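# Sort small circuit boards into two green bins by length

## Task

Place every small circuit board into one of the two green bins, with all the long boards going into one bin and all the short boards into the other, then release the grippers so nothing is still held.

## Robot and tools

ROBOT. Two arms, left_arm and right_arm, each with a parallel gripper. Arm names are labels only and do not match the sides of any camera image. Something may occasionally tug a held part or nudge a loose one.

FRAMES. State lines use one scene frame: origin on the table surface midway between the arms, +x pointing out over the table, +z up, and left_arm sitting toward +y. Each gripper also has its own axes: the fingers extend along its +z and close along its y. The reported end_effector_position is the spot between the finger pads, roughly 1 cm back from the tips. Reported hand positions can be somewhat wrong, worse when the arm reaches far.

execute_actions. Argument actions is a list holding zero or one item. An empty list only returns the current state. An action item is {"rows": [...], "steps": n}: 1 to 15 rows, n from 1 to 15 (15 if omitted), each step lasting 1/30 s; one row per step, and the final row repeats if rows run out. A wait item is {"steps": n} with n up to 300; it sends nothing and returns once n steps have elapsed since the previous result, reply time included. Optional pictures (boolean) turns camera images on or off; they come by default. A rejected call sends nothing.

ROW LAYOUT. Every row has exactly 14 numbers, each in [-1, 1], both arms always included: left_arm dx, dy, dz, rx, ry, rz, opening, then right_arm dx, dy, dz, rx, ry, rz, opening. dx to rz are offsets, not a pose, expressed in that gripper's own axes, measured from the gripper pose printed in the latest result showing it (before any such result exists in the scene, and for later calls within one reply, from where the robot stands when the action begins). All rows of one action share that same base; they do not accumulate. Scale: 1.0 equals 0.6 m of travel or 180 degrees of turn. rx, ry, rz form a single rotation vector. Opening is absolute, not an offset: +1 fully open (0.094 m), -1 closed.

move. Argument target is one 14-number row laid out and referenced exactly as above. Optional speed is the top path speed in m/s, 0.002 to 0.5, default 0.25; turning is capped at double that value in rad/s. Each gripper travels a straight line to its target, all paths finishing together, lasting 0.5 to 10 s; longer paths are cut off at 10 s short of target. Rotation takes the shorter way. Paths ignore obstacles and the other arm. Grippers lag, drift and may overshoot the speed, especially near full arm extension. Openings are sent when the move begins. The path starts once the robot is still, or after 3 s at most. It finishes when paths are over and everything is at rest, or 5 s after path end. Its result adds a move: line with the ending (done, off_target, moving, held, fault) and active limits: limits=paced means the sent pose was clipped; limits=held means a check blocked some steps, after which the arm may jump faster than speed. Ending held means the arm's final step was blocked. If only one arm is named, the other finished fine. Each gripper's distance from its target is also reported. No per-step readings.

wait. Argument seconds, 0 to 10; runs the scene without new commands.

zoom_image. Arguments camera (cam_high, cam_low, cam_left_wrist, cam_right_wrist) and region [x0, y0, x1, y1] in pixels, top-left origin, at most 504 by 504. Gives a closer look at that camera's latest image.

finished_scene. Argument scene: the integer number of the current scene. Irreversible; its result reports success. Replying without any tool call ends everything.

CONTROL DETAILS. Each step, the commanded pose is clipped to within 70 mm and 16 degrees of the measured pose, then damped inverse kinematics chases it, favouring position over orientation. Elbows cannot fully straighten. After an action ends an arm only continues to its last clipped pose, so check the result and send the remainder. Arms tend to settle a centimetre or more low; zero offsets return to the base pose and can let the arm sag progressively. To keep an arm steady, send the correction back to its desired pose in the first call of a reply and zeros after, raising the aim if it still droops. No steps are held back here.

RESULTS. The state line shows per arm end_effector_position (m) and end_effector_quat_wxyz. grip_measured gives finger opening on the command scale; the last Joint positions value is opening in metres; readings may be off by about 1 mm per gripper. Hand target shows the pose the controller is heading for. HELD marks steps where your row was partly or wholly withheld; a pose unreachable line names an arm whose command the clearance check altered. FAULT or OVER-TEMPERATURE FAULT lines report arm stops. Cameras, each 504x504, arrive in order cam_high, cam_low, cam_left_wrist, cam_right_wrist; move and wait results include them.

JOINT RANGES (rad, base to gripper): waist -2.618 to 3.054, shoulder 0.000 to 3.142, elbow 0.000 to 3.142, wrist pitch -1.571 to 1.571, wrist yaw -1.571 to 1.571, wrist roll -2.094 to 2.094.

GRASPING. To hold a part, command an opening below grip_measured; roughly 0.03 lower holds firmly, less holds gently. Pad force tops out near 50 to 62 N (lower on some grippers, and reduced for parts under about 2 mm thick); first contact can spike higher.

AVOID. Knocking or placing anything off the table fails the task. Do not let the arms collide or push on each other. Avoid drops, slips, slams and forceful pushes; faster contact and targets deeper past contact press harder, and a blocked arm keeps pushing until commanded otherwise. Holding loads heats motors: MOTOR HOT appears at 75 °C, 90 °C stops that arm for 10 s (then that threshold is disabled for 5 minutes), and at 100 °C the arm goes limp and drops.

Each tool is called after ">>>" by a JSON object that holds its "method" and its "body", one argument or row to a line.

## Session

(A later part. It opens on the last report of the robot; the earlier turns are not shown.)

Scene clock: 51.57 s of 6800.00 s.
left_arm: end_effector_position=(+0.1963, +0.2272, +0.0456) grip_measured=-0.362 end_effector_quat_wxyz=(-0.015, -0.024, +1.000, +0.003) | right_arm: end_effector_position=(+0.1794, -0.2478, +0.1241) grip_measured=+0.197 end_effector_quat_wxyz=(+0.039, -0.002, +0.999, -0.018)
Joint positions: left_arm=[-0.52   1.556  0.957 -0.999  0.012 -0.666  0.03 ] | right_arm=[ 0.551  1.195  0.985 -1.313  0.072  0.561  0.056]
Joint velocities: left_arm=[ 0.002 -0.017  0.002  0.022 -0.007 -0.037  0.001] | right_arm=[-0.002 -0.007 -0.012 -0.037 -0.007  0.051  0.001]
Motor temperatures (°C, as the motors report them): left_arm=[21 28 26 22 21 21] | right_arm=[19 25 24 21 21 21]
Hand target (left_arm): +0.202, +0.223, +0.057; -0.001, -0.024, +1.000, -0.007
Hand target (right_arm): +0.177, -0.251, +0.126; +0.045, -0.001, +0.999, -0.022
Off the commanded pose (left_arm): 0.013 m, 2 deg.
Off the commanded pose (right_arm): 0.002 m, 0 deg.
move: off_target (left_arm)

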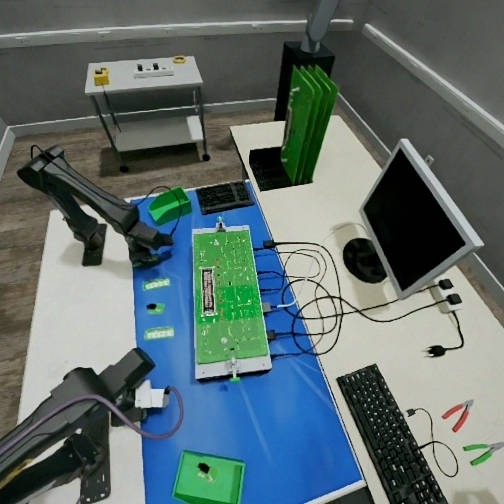

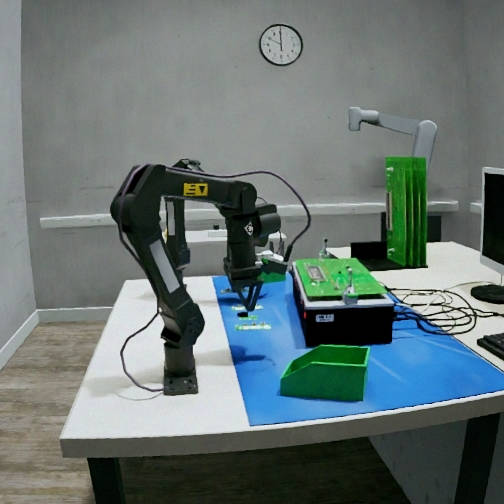

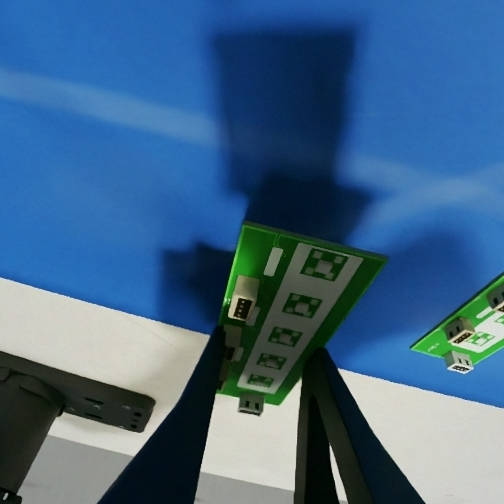

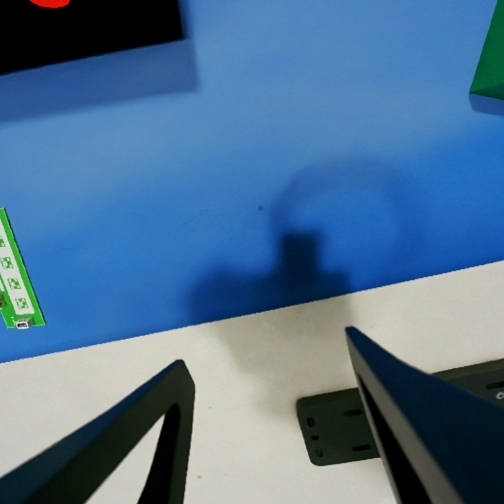

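>>> {"method": "move", "body": {
  "target": [-0.21,0.413,-0.205,0,-0.012,-0.085,-0.39,-0.035,0.485,0.1,-0.016,0,0.03,0.2]
}}

>>> {"method": "move", "body": {
  "target": [0,0,0.2,0,0,0,-0.39,0,0,0.02,0,0,0,0.2],
  "speed": 0.1
}}

Scene clock: 58.43 s of 6800.00 s.
left_arm: end_effector_position=(+0.3114, +0.4781, +0.1662) grip_measured=-0.362 end_effector_quat_wxyz=(+0.007, -0.160, +0.987, +0.012) | right_arm: end_effector_position=(+0.1969, +0.0377, +0.0472) grip_measured=+0.197 end_effector_quat_wxyz=(+0.035, +0.042, +0.999, +0.002)
Joint positions: left_arm=[ 0.414  1.796  1.709 -1.466 -0.021 -0.005  0.03 ] | right_arm=[ 1.131  2.14   1.717 -1.118  0.064  1.229  0.056]
Joint velocities: left_arm=[-0.012 -0.017  0.002 -0.066  0.022  0.007  0.001] | right_arm=[-0.007  0.002 -0.012 -0.051  0.037  0.081  0.   ]
Motor temperatures (°C, as the motors report them): left_arm=[21 29 27 22 21 21] | right_arm=[19 25 24 21 21 21]
Hand target (left_arm): +0.314, +0.480, +0.172; +0.011, -0.157, +0.987, +0.015
Hand target (right_arm): +0.201, +0.042, +0.057; +0.045, +0.044, +0.998, +0.009
Off the commanded pose (left_arm): 0.003 m, 1 deg.
Off the commanded pose (right_arm): 0.012 m, 1 deg.
After step 90, 1.93 s passed at rest.
move: off_target (right_arm)

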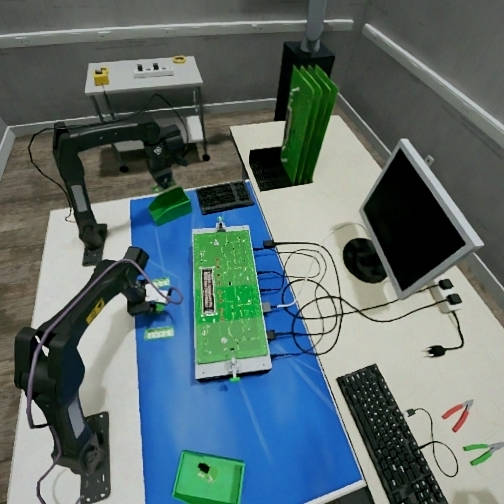

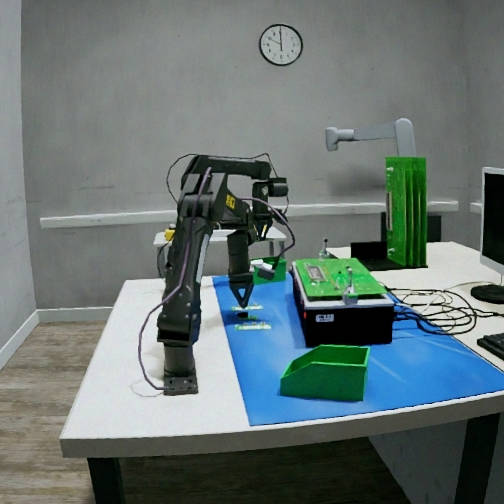

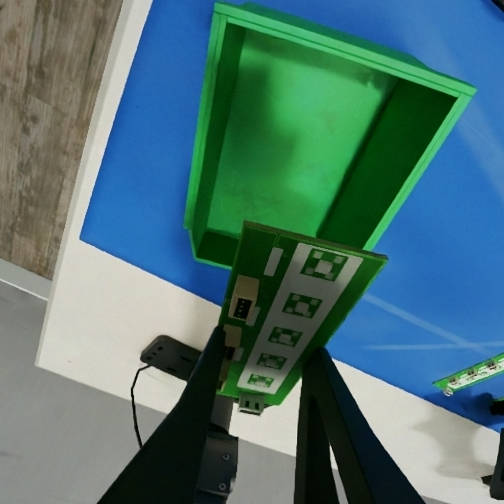

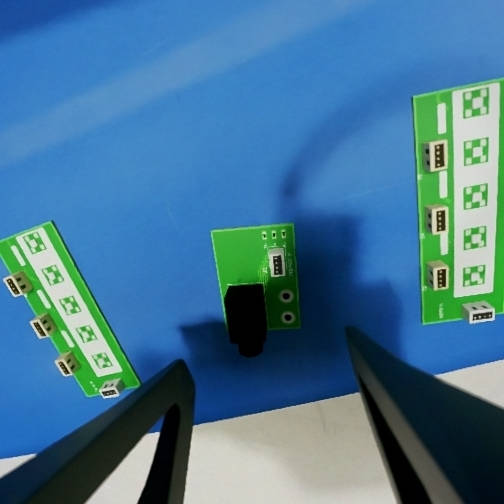

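Scene clock: 60.23 s of 6800.00 s.
left_arm: end_effector_position=(+0.3108, +0.4779, +0.0483) grip_measured=-0.362 end_effector_quat_wxyz=(+0.004, -0.158, +0.987, +0.011) | right_arm: end_effector_position=(+0.1977, +0.0398, +0.0379) grip_measured=+0.197 end_effector_quat_wxyz=(+0.036, +0.042, +0.998, +0.004)
Joint positions: left_arm=[ 0.414  1.835  1.285 -1.01  -0.021  0.     0.03 ] | right_arm=[ 1.131  2.151  1.697 -1.083  0.064  1.229  0.056]
Joint velocities: left_arm=[-0.012 -0.007  0.002 -0.022 -0.037 -0.007  0.001] | right_arm=[-0.007 -0.002 -0.007 -0.007 -0.037 -0.037 -0.   ]
Motor temperatures (°C, as the motors report them): left_arm=[21 29 27 22 21 21] | right_arm=[19 26 24 21 21 21]
Hand target (left_arm): +0.311, +0.482, +0.046; +0.007, -0.160, +0.987, +0.012
Hand target (right_arm): +0.198, +0.038, +0.035; +0.035, +0.042, +0.999, +0.001
Off the commanded pose (left_arm): 0.004 m, 0 deg.
Off the commanded pose (right_arm): 0.003 m, 0 deg.
move: done

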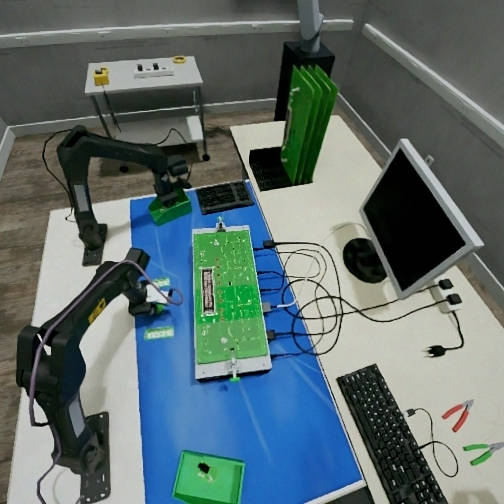

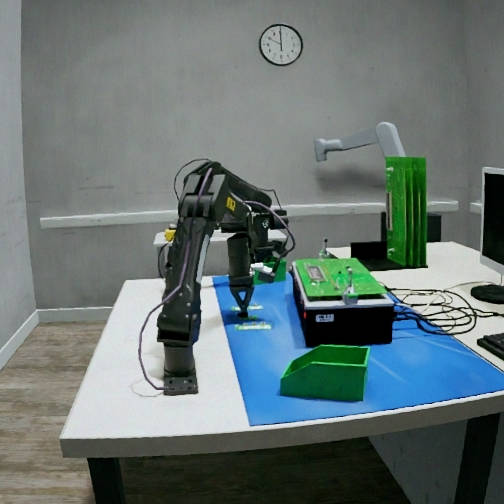

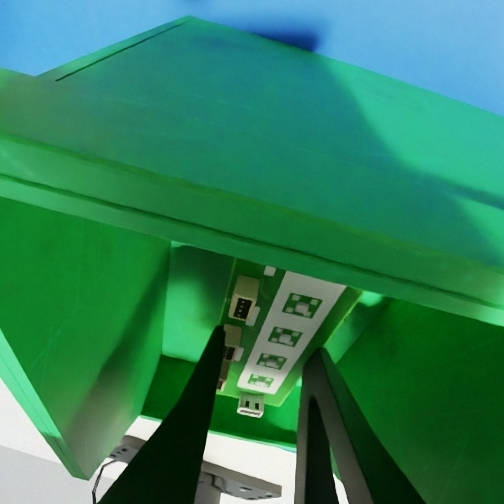

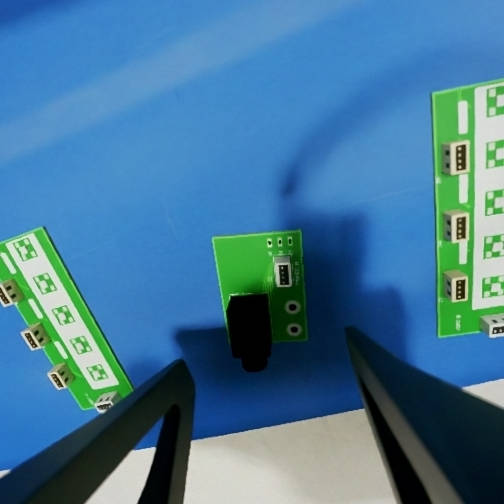

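>>> {"method": "move", "body": {
  "target": [0,0,0,0,0,0,-0.05,-0.02,0,0,0.01,0,0.03,0.15]
}}

>>> {"method": "move", "body": {
  "target": [0,0,-0.17,0,0,0,-0.05,0,0,0.065,0,0,0,0.15],
  "speed": 0.1
}}

Scene clock: 77.47 s of 6800.00 s.
left_arm: end_effector_position=(+0.3111, +0.4780, +0.0483) grip_measured=-0.053 end_effector_quat_wxyz=(+0.005, -0.158, +0.987, +0.011) | right_arm: end_effector_position=(+0.2043, +0.0361, +0.0315) grip_measured=+0.153 end_effector_quat_wxyz=(+0.029, +0.083, +0.996, -0.014)
Joint positions: left_arm=[ 0.414  1.835  1.285 -1.009 -0.021  0.     0.044] | right_arm=[ 1.113  2.196  1.743 -1.125  0.064  1.294  0.054]
Joint velocities: left_arm=[-0.012  0.007 -0.007  0.022  0.081  0.051 -0.001] | right_arm=[-0.022  0.002 -0.007 -0.095 -0.037  0.051 -0.001]
Motor temperatures (°C, as the motors report them): left_arm=[21 30 26 22 21 21] | right_arm=[19 28 24 20 21 21]
Hand target (left_arm): +0.311, +0.478, +0.048; +0.004, -0.158, +0.987, +0.011
Hand target (right_arm): +0.210, +0.039, +0.039; +0.035, +0.089, +0.995, -0.010
Off the commanded pose (left_arm): 0.000 m, 0 deg.
Off the commanded pose (right_arm): 0.009 m, 1 deg.
After step 90, 13.43 s passed at rest.
move: done

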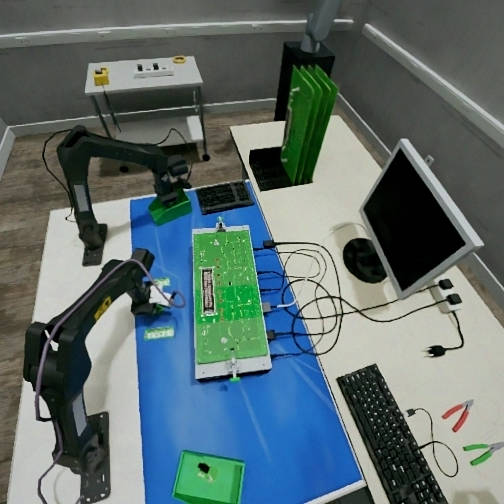

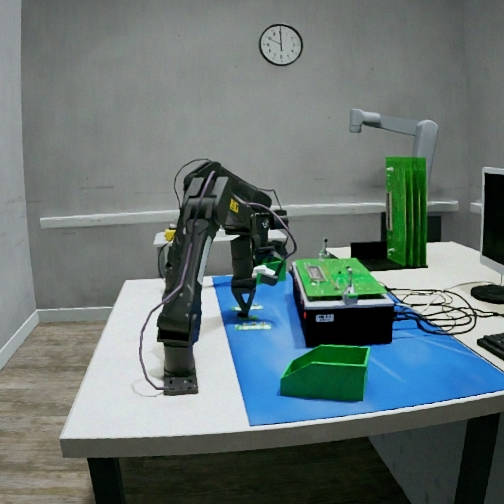

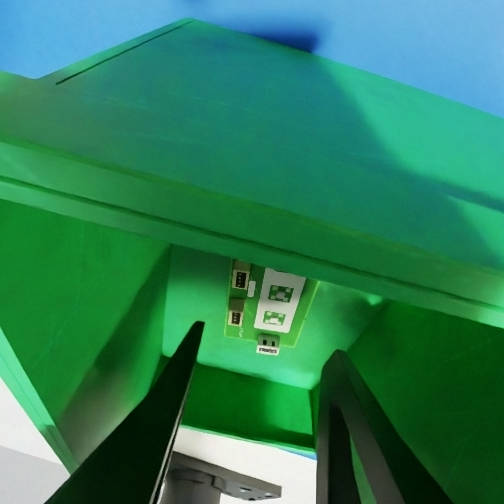

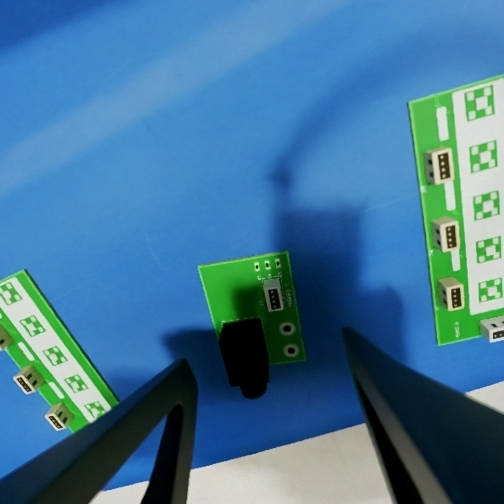

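Scene clock: 79.07 s of 6800.00 s.
left_arm: end_effector_position=(+0.3087, +0.4772, +0.1379) grip_measured=-0.053 end_effector_quat_wxyz=(-0.010, -0.159, +0.987, +0.009) | right_arm: end_effector_position=(+0.2038, +0.0351, +0.0079) grip_measured=+0.152 end_effector_quat_wxyz=(+0.028, +0.083, +0.996, -0.016)
Joint positions: left_arm=[ 0.414  1.809  1.613 -1.392 -0.021 -0.002  0.044] | right_arm=[ 1.113  2.22   1.686 -1.048  0.064  1.294  0.054]
Joint velocities: left_arm=[ 0.012 -0.012 -0.002 -0.051 -0.022  0.007  0.001] | right_arm=[ 0.002 -0.002  0.012 -0.007 -0.037 -0.022  0.   ]
Motor temperatures (°C, as the motors report them): left_arm=[21 30 26 22 21 21] | right_arm=[19 29 24 20 21 21]
Hand target (left_arm): +0.312, +0.475, +0.150; +0.005, -0.158, +0.987, +0.011
Hand target (right_arm): +0.206, +0.035, -0.007; +0.028, +0.083, +0.996, -0.015
Off the commanded pose (left_arm): 0.013 m, 2 deg.
Off the commanded pose (right_arm): 0.016 m, 0 deg.
move: off_target (left_arm, right_arm)

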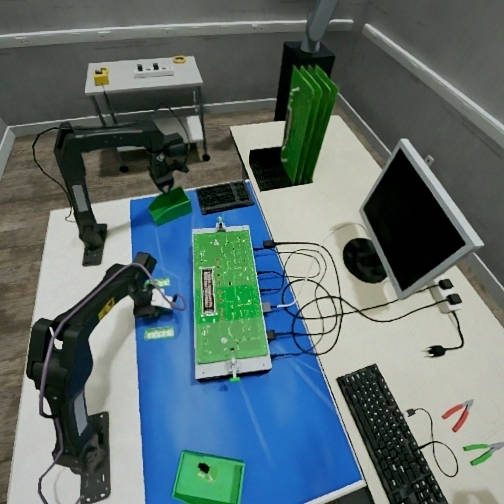

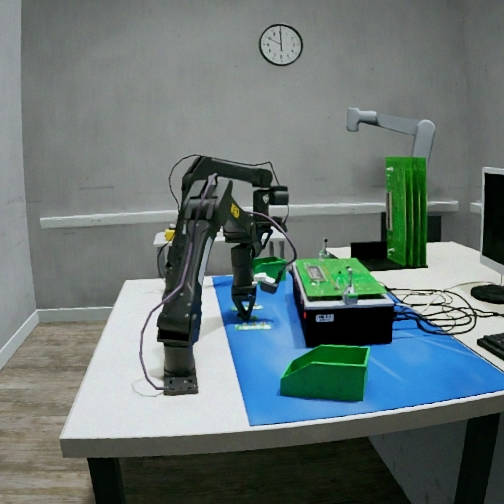

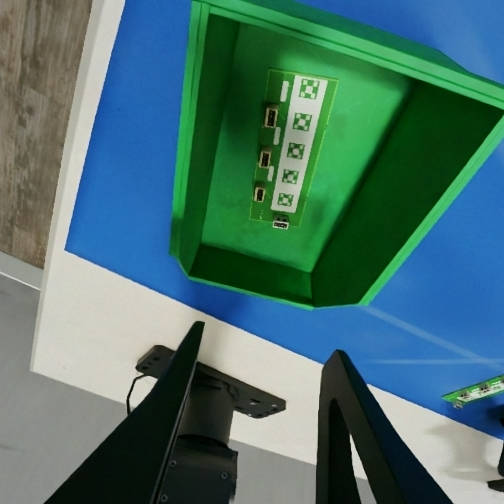

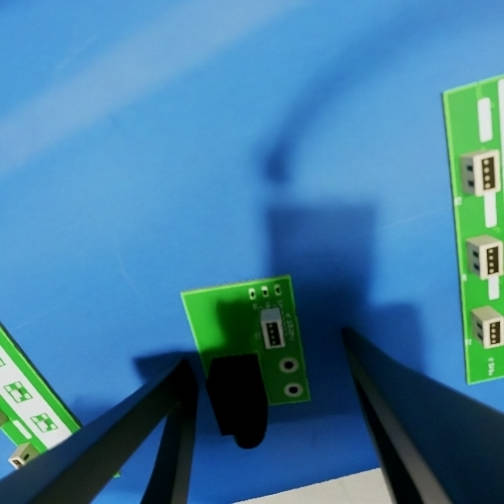

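>>> {"method": "move", "body": {
  "target": [0,0,-0.02,0,0,0,0.1,0,0.004,0.012,-0.008,0,0,0.15],
  "speed": 0.04
}}

>>> {"method": "move", "body": {
  "target": [0,0,0,0,0,0,0.1,0,0,0.015,0,0,0,-0.39],
  "speed": 0.04
}}

>>> {"method": "move", "body": {
  "target": [0.05,-0.05,0,0,0,0,0.1,0,0,-0.08,0,0,0,-0.39],
  "speed": 0.05
}}

Scene clock: 86.57 s of 6800.00 s.
left_arm: end_effector_position=(+0.3064, +0.4765, +0.1443) grip_measured=+0.097 end_effector_quat_wxyz=(-0.014, -0.159, +0.987, +0.008) | right_arm: end_effector_position=(+0.2038, +0.0353, +0.0082) grip_measured=+0.152 end_effector_quat_wxyz=(+0.029, +0.083, +0.996, -0.012)
Joint positions: left_arm=[ 0.414  1.809  1.638 -1.426 -0.021 -0.003  0.052] | right_arm=[ 1.113  2.211  1.673 -1.035  0.063  1.294  0.054]
Joint velocities: left_arm=[-0.007 -0.007 -0.017  0.037 -0.051 -0.022  0.   ] | right_arm=[ 0.012  0.002 -0.007  0.022 -0.037  0.022 -0.   ]
Motor temperatures (°C, as the motors report them): left_arm=[21 31 27 22 21 21] | right_arm=[19 29 23 21 21 21]
Hand target (left_arm): +0.309, +0.477, +0.150; -0.010, -0.159, +0.987, +0.009
Hand target (right_arm): +0.204, +0.037, +0.001; +0.028, +0.082, +0.996, -0.004
Off the commanded pose (left_arm): 0.006 m, 0 deg.
Off the commanded pose (right_arm): 0.008 m, 1 deg.
After step 90, 3.73 s passed at rest.
move: done

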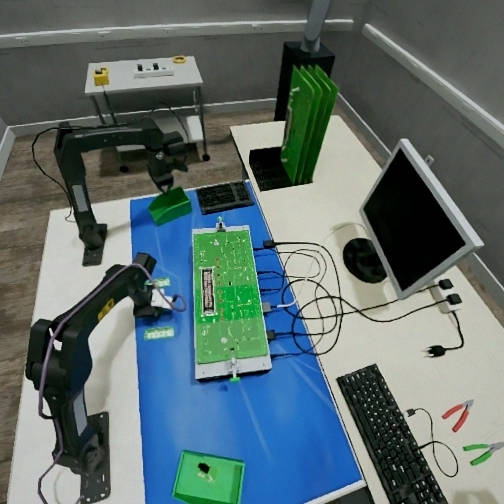

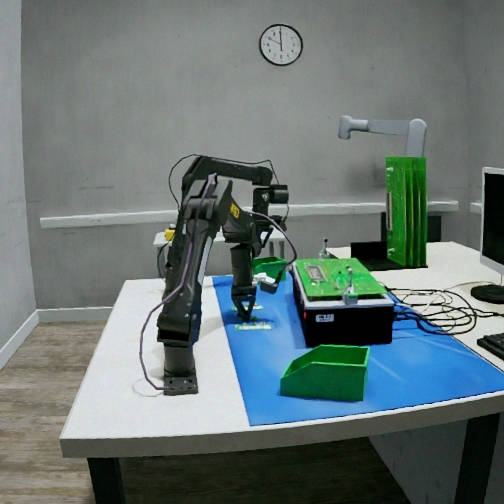

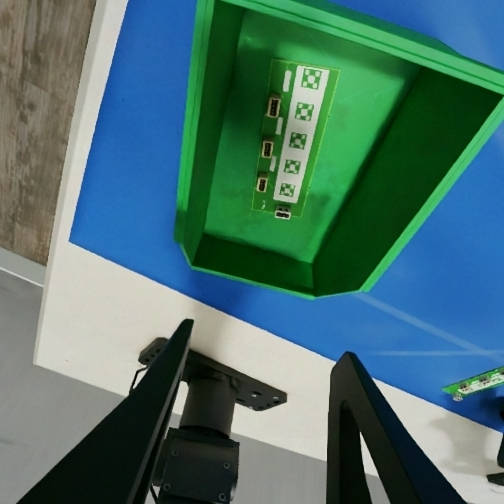

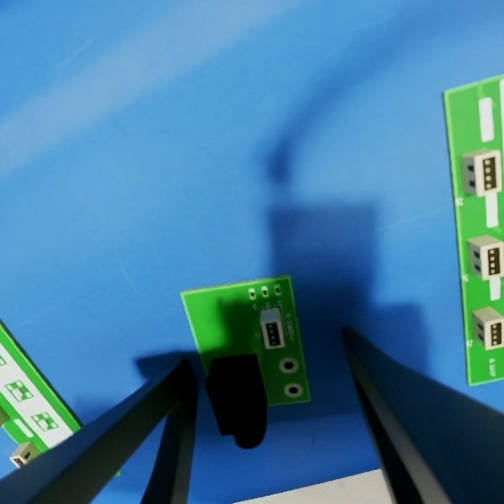

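Scene clock: 87.27 s of 6800.00 s.
left_arm: end_effector_position=(+0.3063, +0.4765, +0.1443) grip_measured=+0.097 end_effector_quat_wxyz=(-0.014, -0.159, +0.987, +0.008) | right_arm: end_effector_position=(+0.2046, +0.0384, +0.0083) grip_measured=-0.356 end_effector_quat_wxyz=(+0.030, +0.083, +0.996, -0.006)
Joint positions: left_arm=[ 0.414  1.809  1.638 -1.426 -0.021 -0.003  0.052] | right_arm=[ 1.113  2.211  1.673 -1.023  0.06   1.294  0.03 ]
Joint velocities: left_arm=[ 0.007  0.002  0.002  0.037  0.007  0.022 -0.001] | right_arm=[-0.012 -0.002  0.007 -0.007  0.081 -0.037  0.   ]
Motor temperatures (°C, as the motors report them): left_arm=[21 31 27 22 21 21] | right_arm=[19 29 23 21 21 21]
Hand target (left_arm): +0.306, +0.476, +0.144; -0.014, -0.159, +0.987, +0.008
Hand target (right_arm): +0.204, +0.035, -0.001; +0.029, +0.083, +0.996, -0.012
Off the commanded pose (left_arm): 0.000 m, 0 deg.
Off the commanded pose (right_arm): 0.010 m, 1 deg.
move: done

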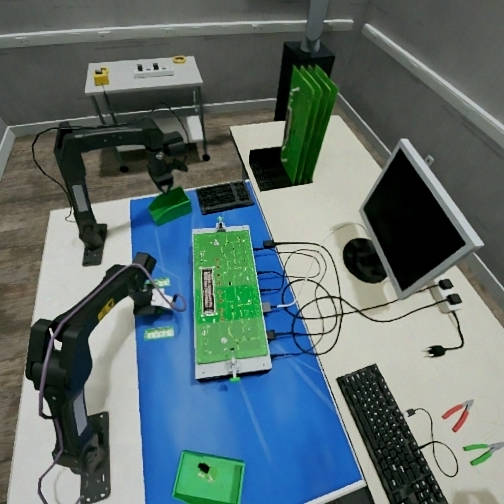

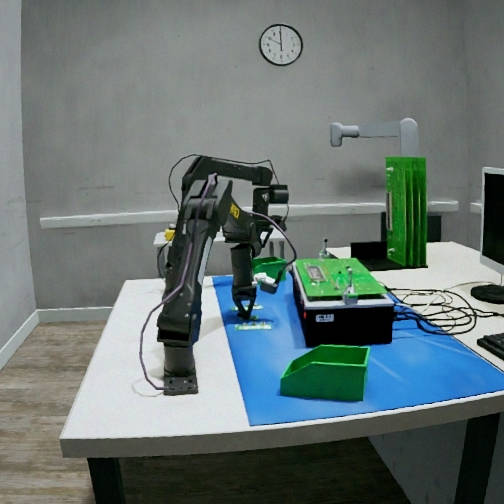

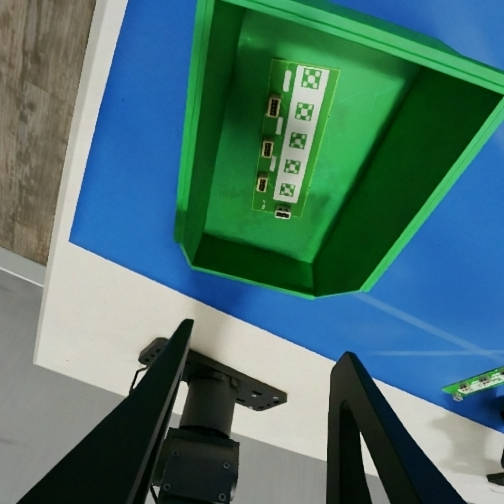

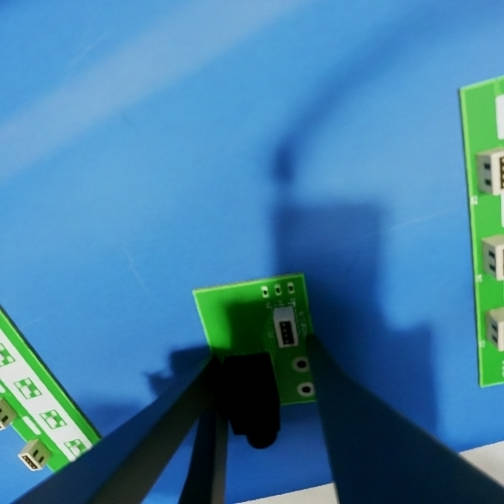

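Scene clock: 88.70 s of 6800.00 s.
left_arm: end_effector_position=(+0.2868, +0.4414, +0.1412) grip_measured=+0.097 end_effector_quat_wxyz=(-0.027, -0.159, +0.987, +0.009) | right_arm: end_effector_position=(+0.2014, +0.0319, +0.0383) grip_measured=-0.356 end_effector_quat_wxyz=(+0.023, +0.082, +0.996, -0.024)
Joint positions: left_arm=[ 0.323  1.722  1.52  -1.422 -0.021 -0.095  0.052] | right_arm=[ 1.113  2.193  1.765 -1.173  0.059  1.294  0.03 ]
Joint velocities: left_arm=[-0.002  0.007  0.002  0.022 -0.007  0.051  0.001] | right_arm=[-0.012  0.002 -0.002  0.022 -0.11  -0.037 -0.   ]
Motor temperatures (°C, as the motors report them): left_arm=[21 31 27 22 21 21] | right_arm=[19 29 24 21 21 21]
Hand target (left_arm): +0.287, +0.438, +0.145; -0.015, -0.159, +0.987, +0.007
Hand target (right_arm): +0.202, +0.039, +0.056; +0.030, +0.083, +0.996, -0.005
Off the commanded pose (left_arm): 0.004 m, 1 deg.
Off the commanded pose (right_arm): 0.019 m, 2 deg.
move: off_target (right_arm)

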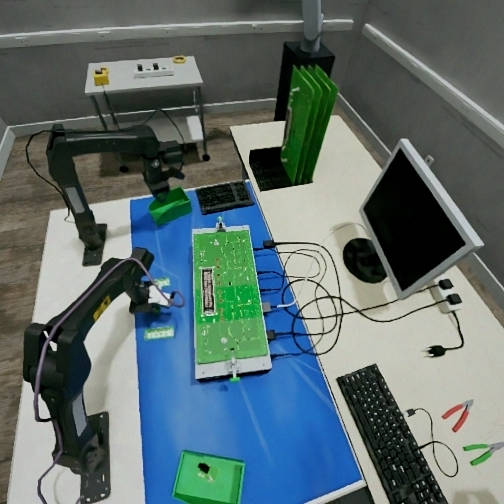

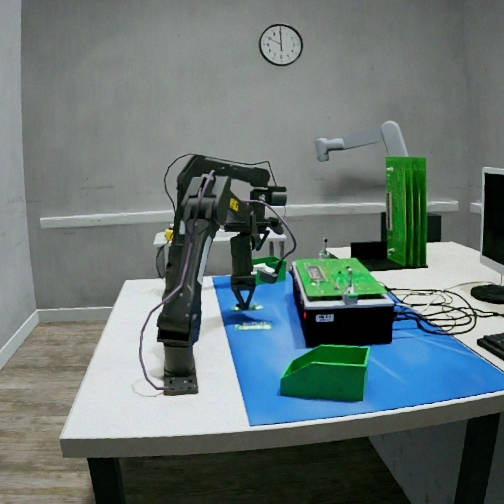

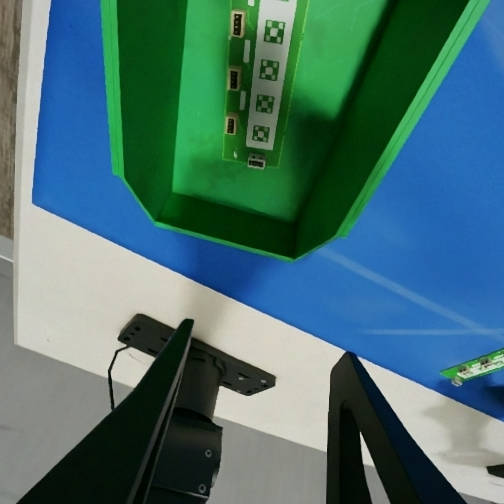

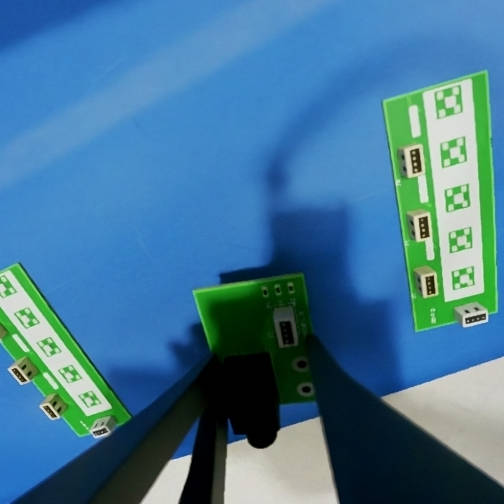

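>>> {"method": "move", "body": {
  "target": [0.16,-0.22,0.03,0,-0.02,0,0.2,-0.07,-0.48,-0.19,-0.015,0,0,-0.39]
}}

>>> {"method": "move", "body": {
  "target": [0.11,-0.23,0.1,0,0,0.05,0.2,-0.24,-0.30,-0.02,0,0,0.035,-0.39]
}}

Scene clock: 98.23 s of 6800.00 s.
left_arm: end_effector_position=(+0.2365, +0.2853, +0.1225) grip_measured=+0.197 end_effector_quat_wxyz=(-0.012, -0.158, +0.987, +0.011) | right_arm: end_effector_position=(+0.1955, -0.2536, +0.1588) grip_measured=-0.356 end_effector_quat_wxyz=(+0.010, +0.082, +0.997, -0.006)
Joint positions: left_arm=[-0.251  1.533  1.246 -1.315 -0.007 -0.666  0.056] | right_arm=[ 0.437  1.289  1.188 -1.458  0.021  0.618  0.03 ]
Joint velocities: left_arm=[-0.007 -0.002  0.002  0.037 -0.037 -0.022  0.   ] | right_arm=[-0.017  0.002  0.017  0.007 -0.037 -0.037  0.001]
Motor temperatures (°C, as the motors report them): left_arm=[21 31 26 22 21 21] | right_arm=[19 31 25 20 21 21]
Hand target (left_arm): +0.236, +0.285, +0.125; -0.000, -0.159, +0.987, +0.007
Hand target (right_arm): +0.195, -0.255, +0.165; +0.018, +0.082, +0.996, -0.000
Off the commanded pose (left_arm): 0.002 m, 2 deg.
Off the commanded pose (right_arm): 0.009 m, 2 deg.
After step 90, 4.57 s passed at rest.
move: done

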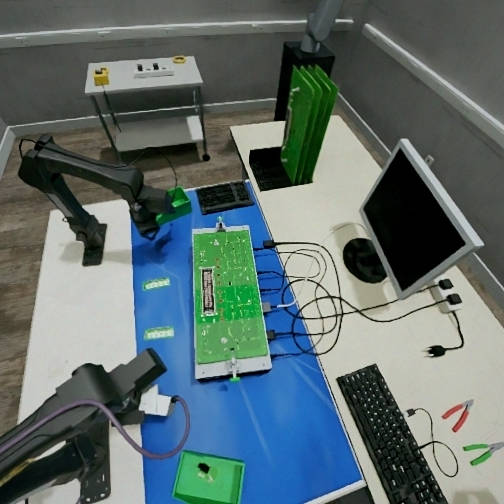

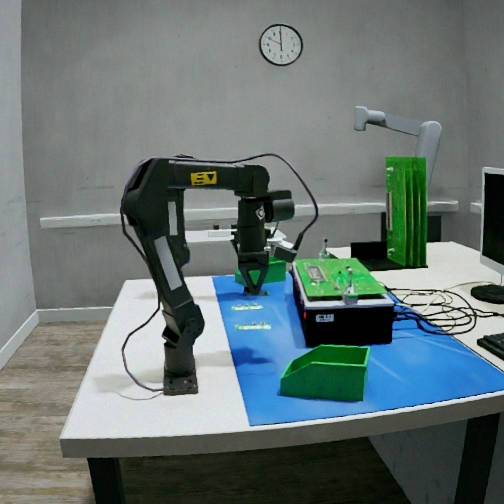

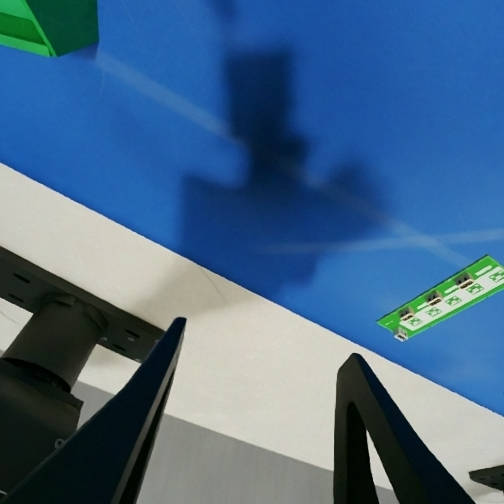

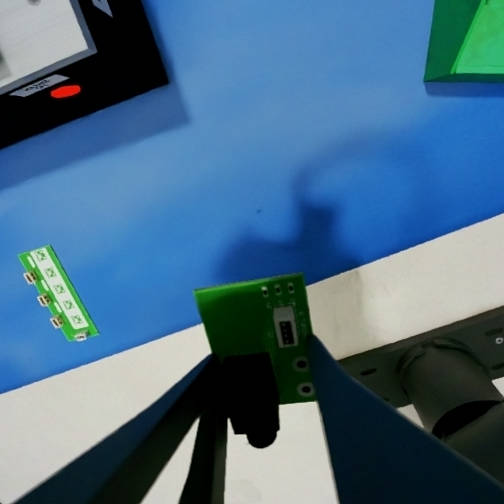

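Scene clock: 99.77 s of 6800.00 s.
left_arm: end_effector_position=(+0.2073, +0.1433, +0.0553) grip_measured=+0.197 end_effector_quat_wxyz=(-0.028, -0.078, +0.996, +0.019) | right_arm: end_effector_position=(+0.3050, -0.4526, +0.1635) grip_measured=-0.356 end_effector_quat_wxyz=(-0.007, +0.140, +0.990, -0.000)
Joint positions: left_arm=[-0.717  1.814  1.286 -1.107  0.02  -0.97   0.056] | right_arm=[-0.393  1.741  1.633 -1.475  0.004 -0.097  0.03 ]
Joint velocities: left_arm=[-0.017 -0.027  0.002  0.051 -0.037 -0.037  0.001] | right_arm=[ 0.007  0.002 -0.027 -0.037 -0.022 -0.022  0.   ]
Motor temperatures (°C, as the motors report them): left_arm=[21 31 27 22 21 21] | right_arm=[19 30 25 20 21 21]
Hand target (left_arm): +0.214, +0.135, +0.060; -0.017, -0.080, +0.997, +0.006
Hand target (right_arm): +0.309, -0.453, +0.172; +0.006, +0.137, +0.991, +0.000
Off the commanded pose (left_arm): 0.013 m, 2 deg.
Off the commanded pose (right_arm): 0.013 m, 2 deg.
move: off_target (left_arm, right_arm)

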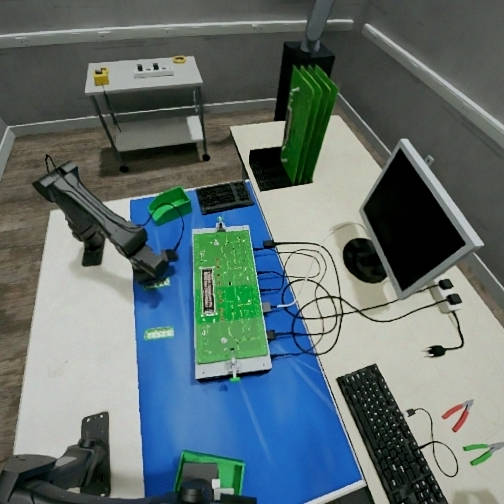

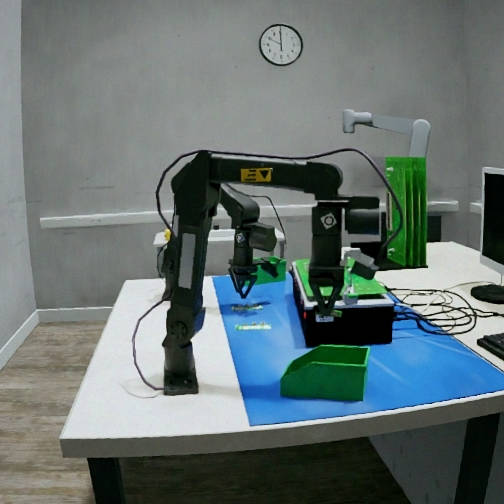

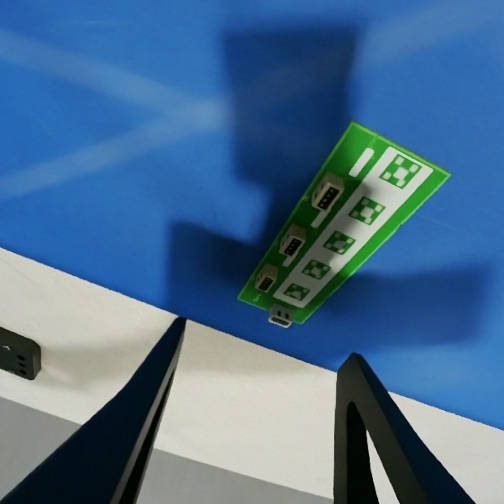

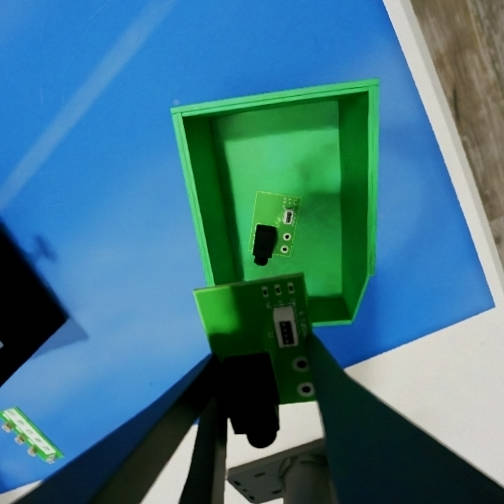

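>>> {"method": "move", "body": {
  "target": [-0.02,-0.04,0.02,0.02,-0.03,0.1,0.2,-0.05,-0.008,0.16,0,-0.01,0,-0.39],
  "speed": 0.12
}}

Scene clock: 104.43 s of 6800.00 s.
left_arm: end_effector_position=(+0.2235, +0.1212, +0.0478) grip_measured=+0.197 end_effector_quat_wxyz=(+0.017, +0.072, +0.997, -0.022) | right_arm: end_effector_position=(+0.3306, -0.4627, +0.0683) grip_measured=-0.356 end_effector_quat_wxyz=(+0.004, +0.139, +0.990, -0.003)
Joint positions: left_arm=[-0.733  1.814  1.256 -0.957  0.009 -0.687  0.056] | right_arm=[-0.393  1.842  1.377 -1.096  0.003 -0.099  0.03 ]
Joint velocities: left_arm=[-0.007 -0.007 -0.002 -0.022 -0.007  0.066  0.   ] | right_arm=[-0.027 -0.017 -0.007  0.066 -0.022  0.11  -0.   ]
Motor temperatures (°C, as the motors report them): left_arm=[21 31 27 22 21 21] | right_arm=[19 29 25 20 21 21]
Hand target (left_arm): +0.222, +0.122, +0.042; +0.018, +0.079, +0.997, -0.013
Hand target (right_arm): +0.332, -0.464, +0.067; +0.009, +0.140, +0.990, -0.002
Off the commanded pose (left_arm): 0.006 m, 1 deg.
Off the commanded pose (right_arm): 0.003 m, 1 deg.
move: done

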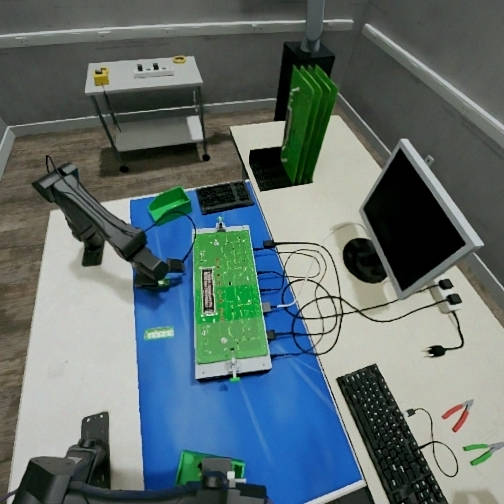

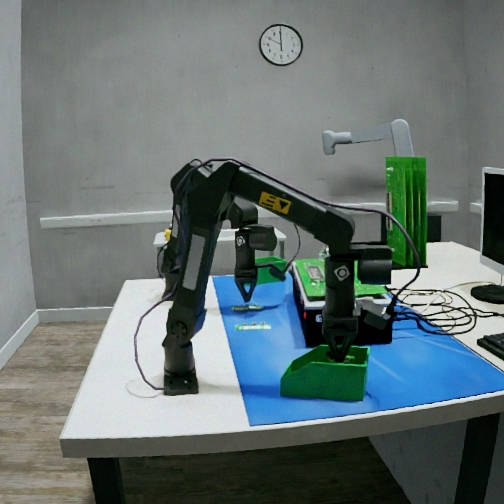

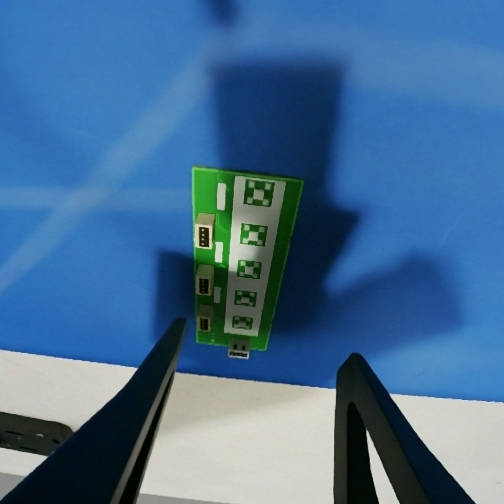

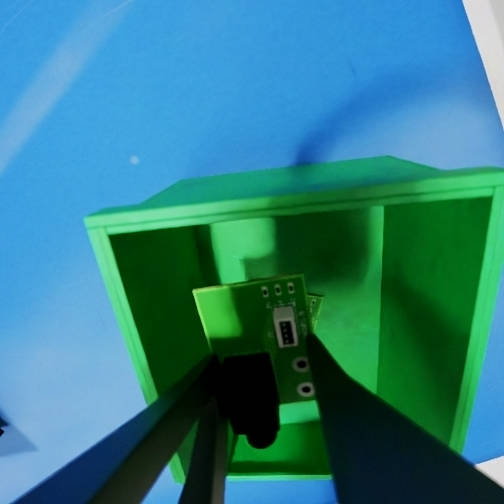

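>>> {"method": "move", "body": {
  "target": [-0.01,0.018,0.015,-0.012,0,-0.02,0.2,0,0,0.035,0,0,0,-0.39],
  "speed": 0.06
}}

>>> {"method": "move", "body": {
  "target": [0,0,0.05,0,0,0,0.2,0,0,0,0,0,0,-0.05],
  "speed": 0.04
}}

Scene clock: 111.70 s of 6800.00 s.
left_arm: end_effector_position=(+0.2275, +0.1266, +0.0416) grip_measured=+0.197 end_effector_quat_wxyz=(+0.014, +0.047, +0.999, -0.011) | right_arm: end_effector_position=(+0.3298, -0.4624, +0.0494) grip_measured=-0.356 end_effector_quat_wxyz=(+0.002, +0.139, +0.990, -0.002)
Joint positions: left_arm=[-0.72   1.834  1.256 -0.957 -0.004 -0.723  0.056] | right_arm=[-0.393  1.863  1.326 -1.03   0.003 -0.099  0.03 ]
Joint velocities: left_arm=[ 0.002  0.002  0.002  0.066  0.037 -0.051  0.   ] | right_arm=[ 0.012 -0.002 -0.002  0.037 -0.007 -0.022 -0.001]
Motor temperatures (°C, as the motors report them): left_arm=[21 31 26 22 21 21] | right_arm=[19 28 25 20 21 21]
Hand target (left_arm): +0.231, +0.131, +0.039; +0.018, +0.040, +0.999, -0.004
Hand target (right_arm): +0.331, -0.463, +0.047; +0.004, +0.139, +0.990, -0.003
Off the commanded pose (left_arm): 0.006 m, 1 deg.
Off the commanded pose (right_arm): 0.002 m, 0 deg.
After step 90, 3.27 s passed at rest.
move: done

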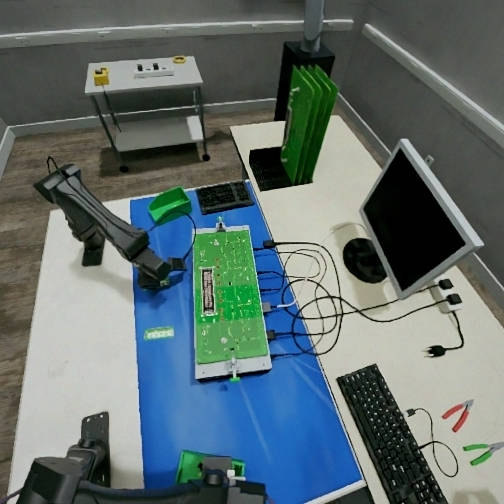

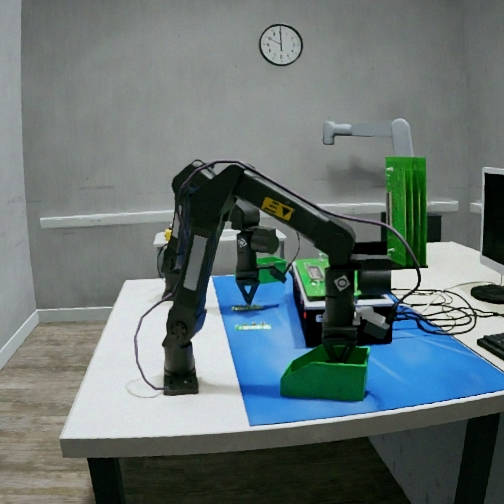

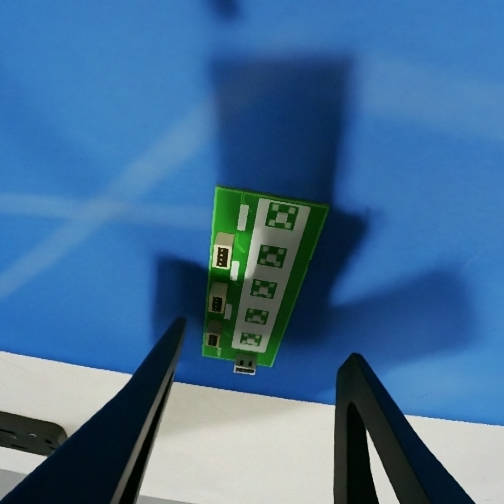

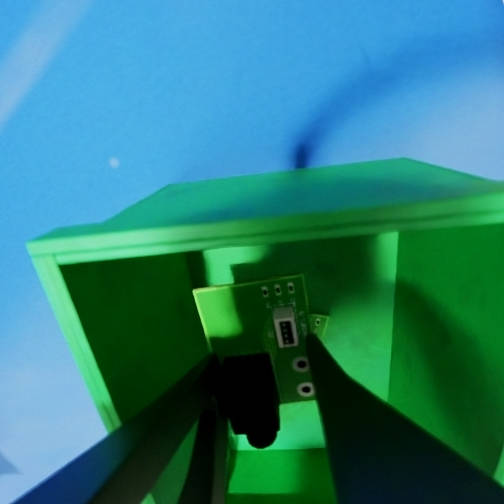

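Scene clock: 112.70 s of 6800.00 s.
left_arm: end_effector_position=(+0.2282, +0.1258, +0.0175) grip_measured=+0.197 end_effector_quat_wxyz=(+0.015, +0.048, +0.999, -0.011) | right_arm: end_effector_position=(+0.3297, -0.4627, +0.0494) grip_measured=-0.053 end_effector_quat_wxyz=(+0.001, +0.139, +0.990, -0.003)
Joint positions: left_arm=[-0.72   1.871  1.202 -0.865 -0.004 -0.722  0.056] | right_arm=[-0.393  1.863  1.326 -1.03   0.005 -0.099  0.045]
Joint velocities: left_arm=[-0.002 -0.012  0.022  0.022  0.051  0.066  0.001] | right_arm=[ 0.007 -0.017  0.007 -0.007 -0.037 -0.022 -0.001]
Motor temperatures (°C, as the motors report them): left_arm=[21 31 26 22 21 21] | right_arm=[19 28 24 20 21 21]
Hand target (left_arm): +0.228, +0.126, +0.012; +0.014, +0.047, +0.999, -0.011
Hand target (right_arm): +0.330, -0.462, +0.049; +0.002, +0.139, +0.990, -0.002
Off the commanded pose (left_arm): 0.006 m, 0 deg.
Off the commanded pose (right_arm): 0.000 m, 0 deg.
move: done

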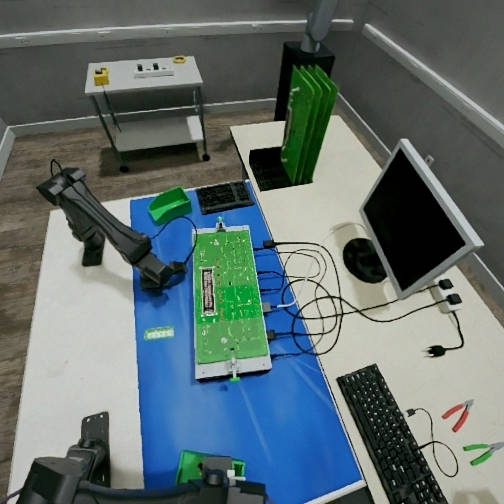

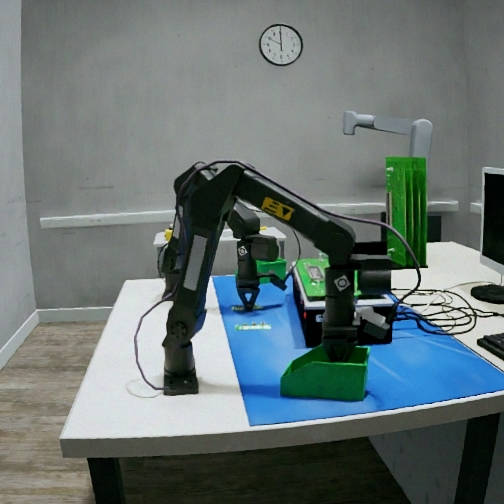

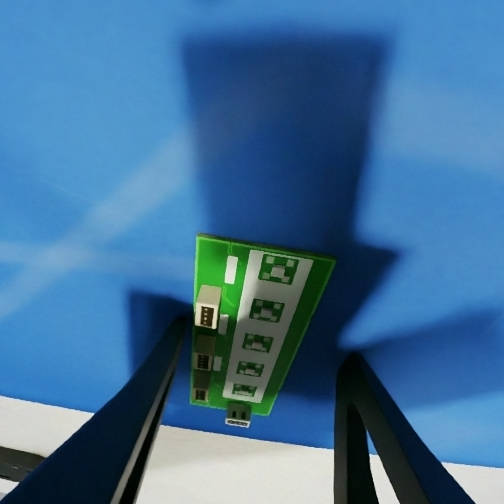

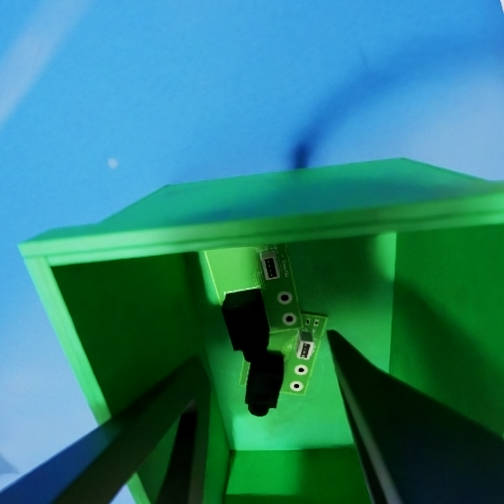

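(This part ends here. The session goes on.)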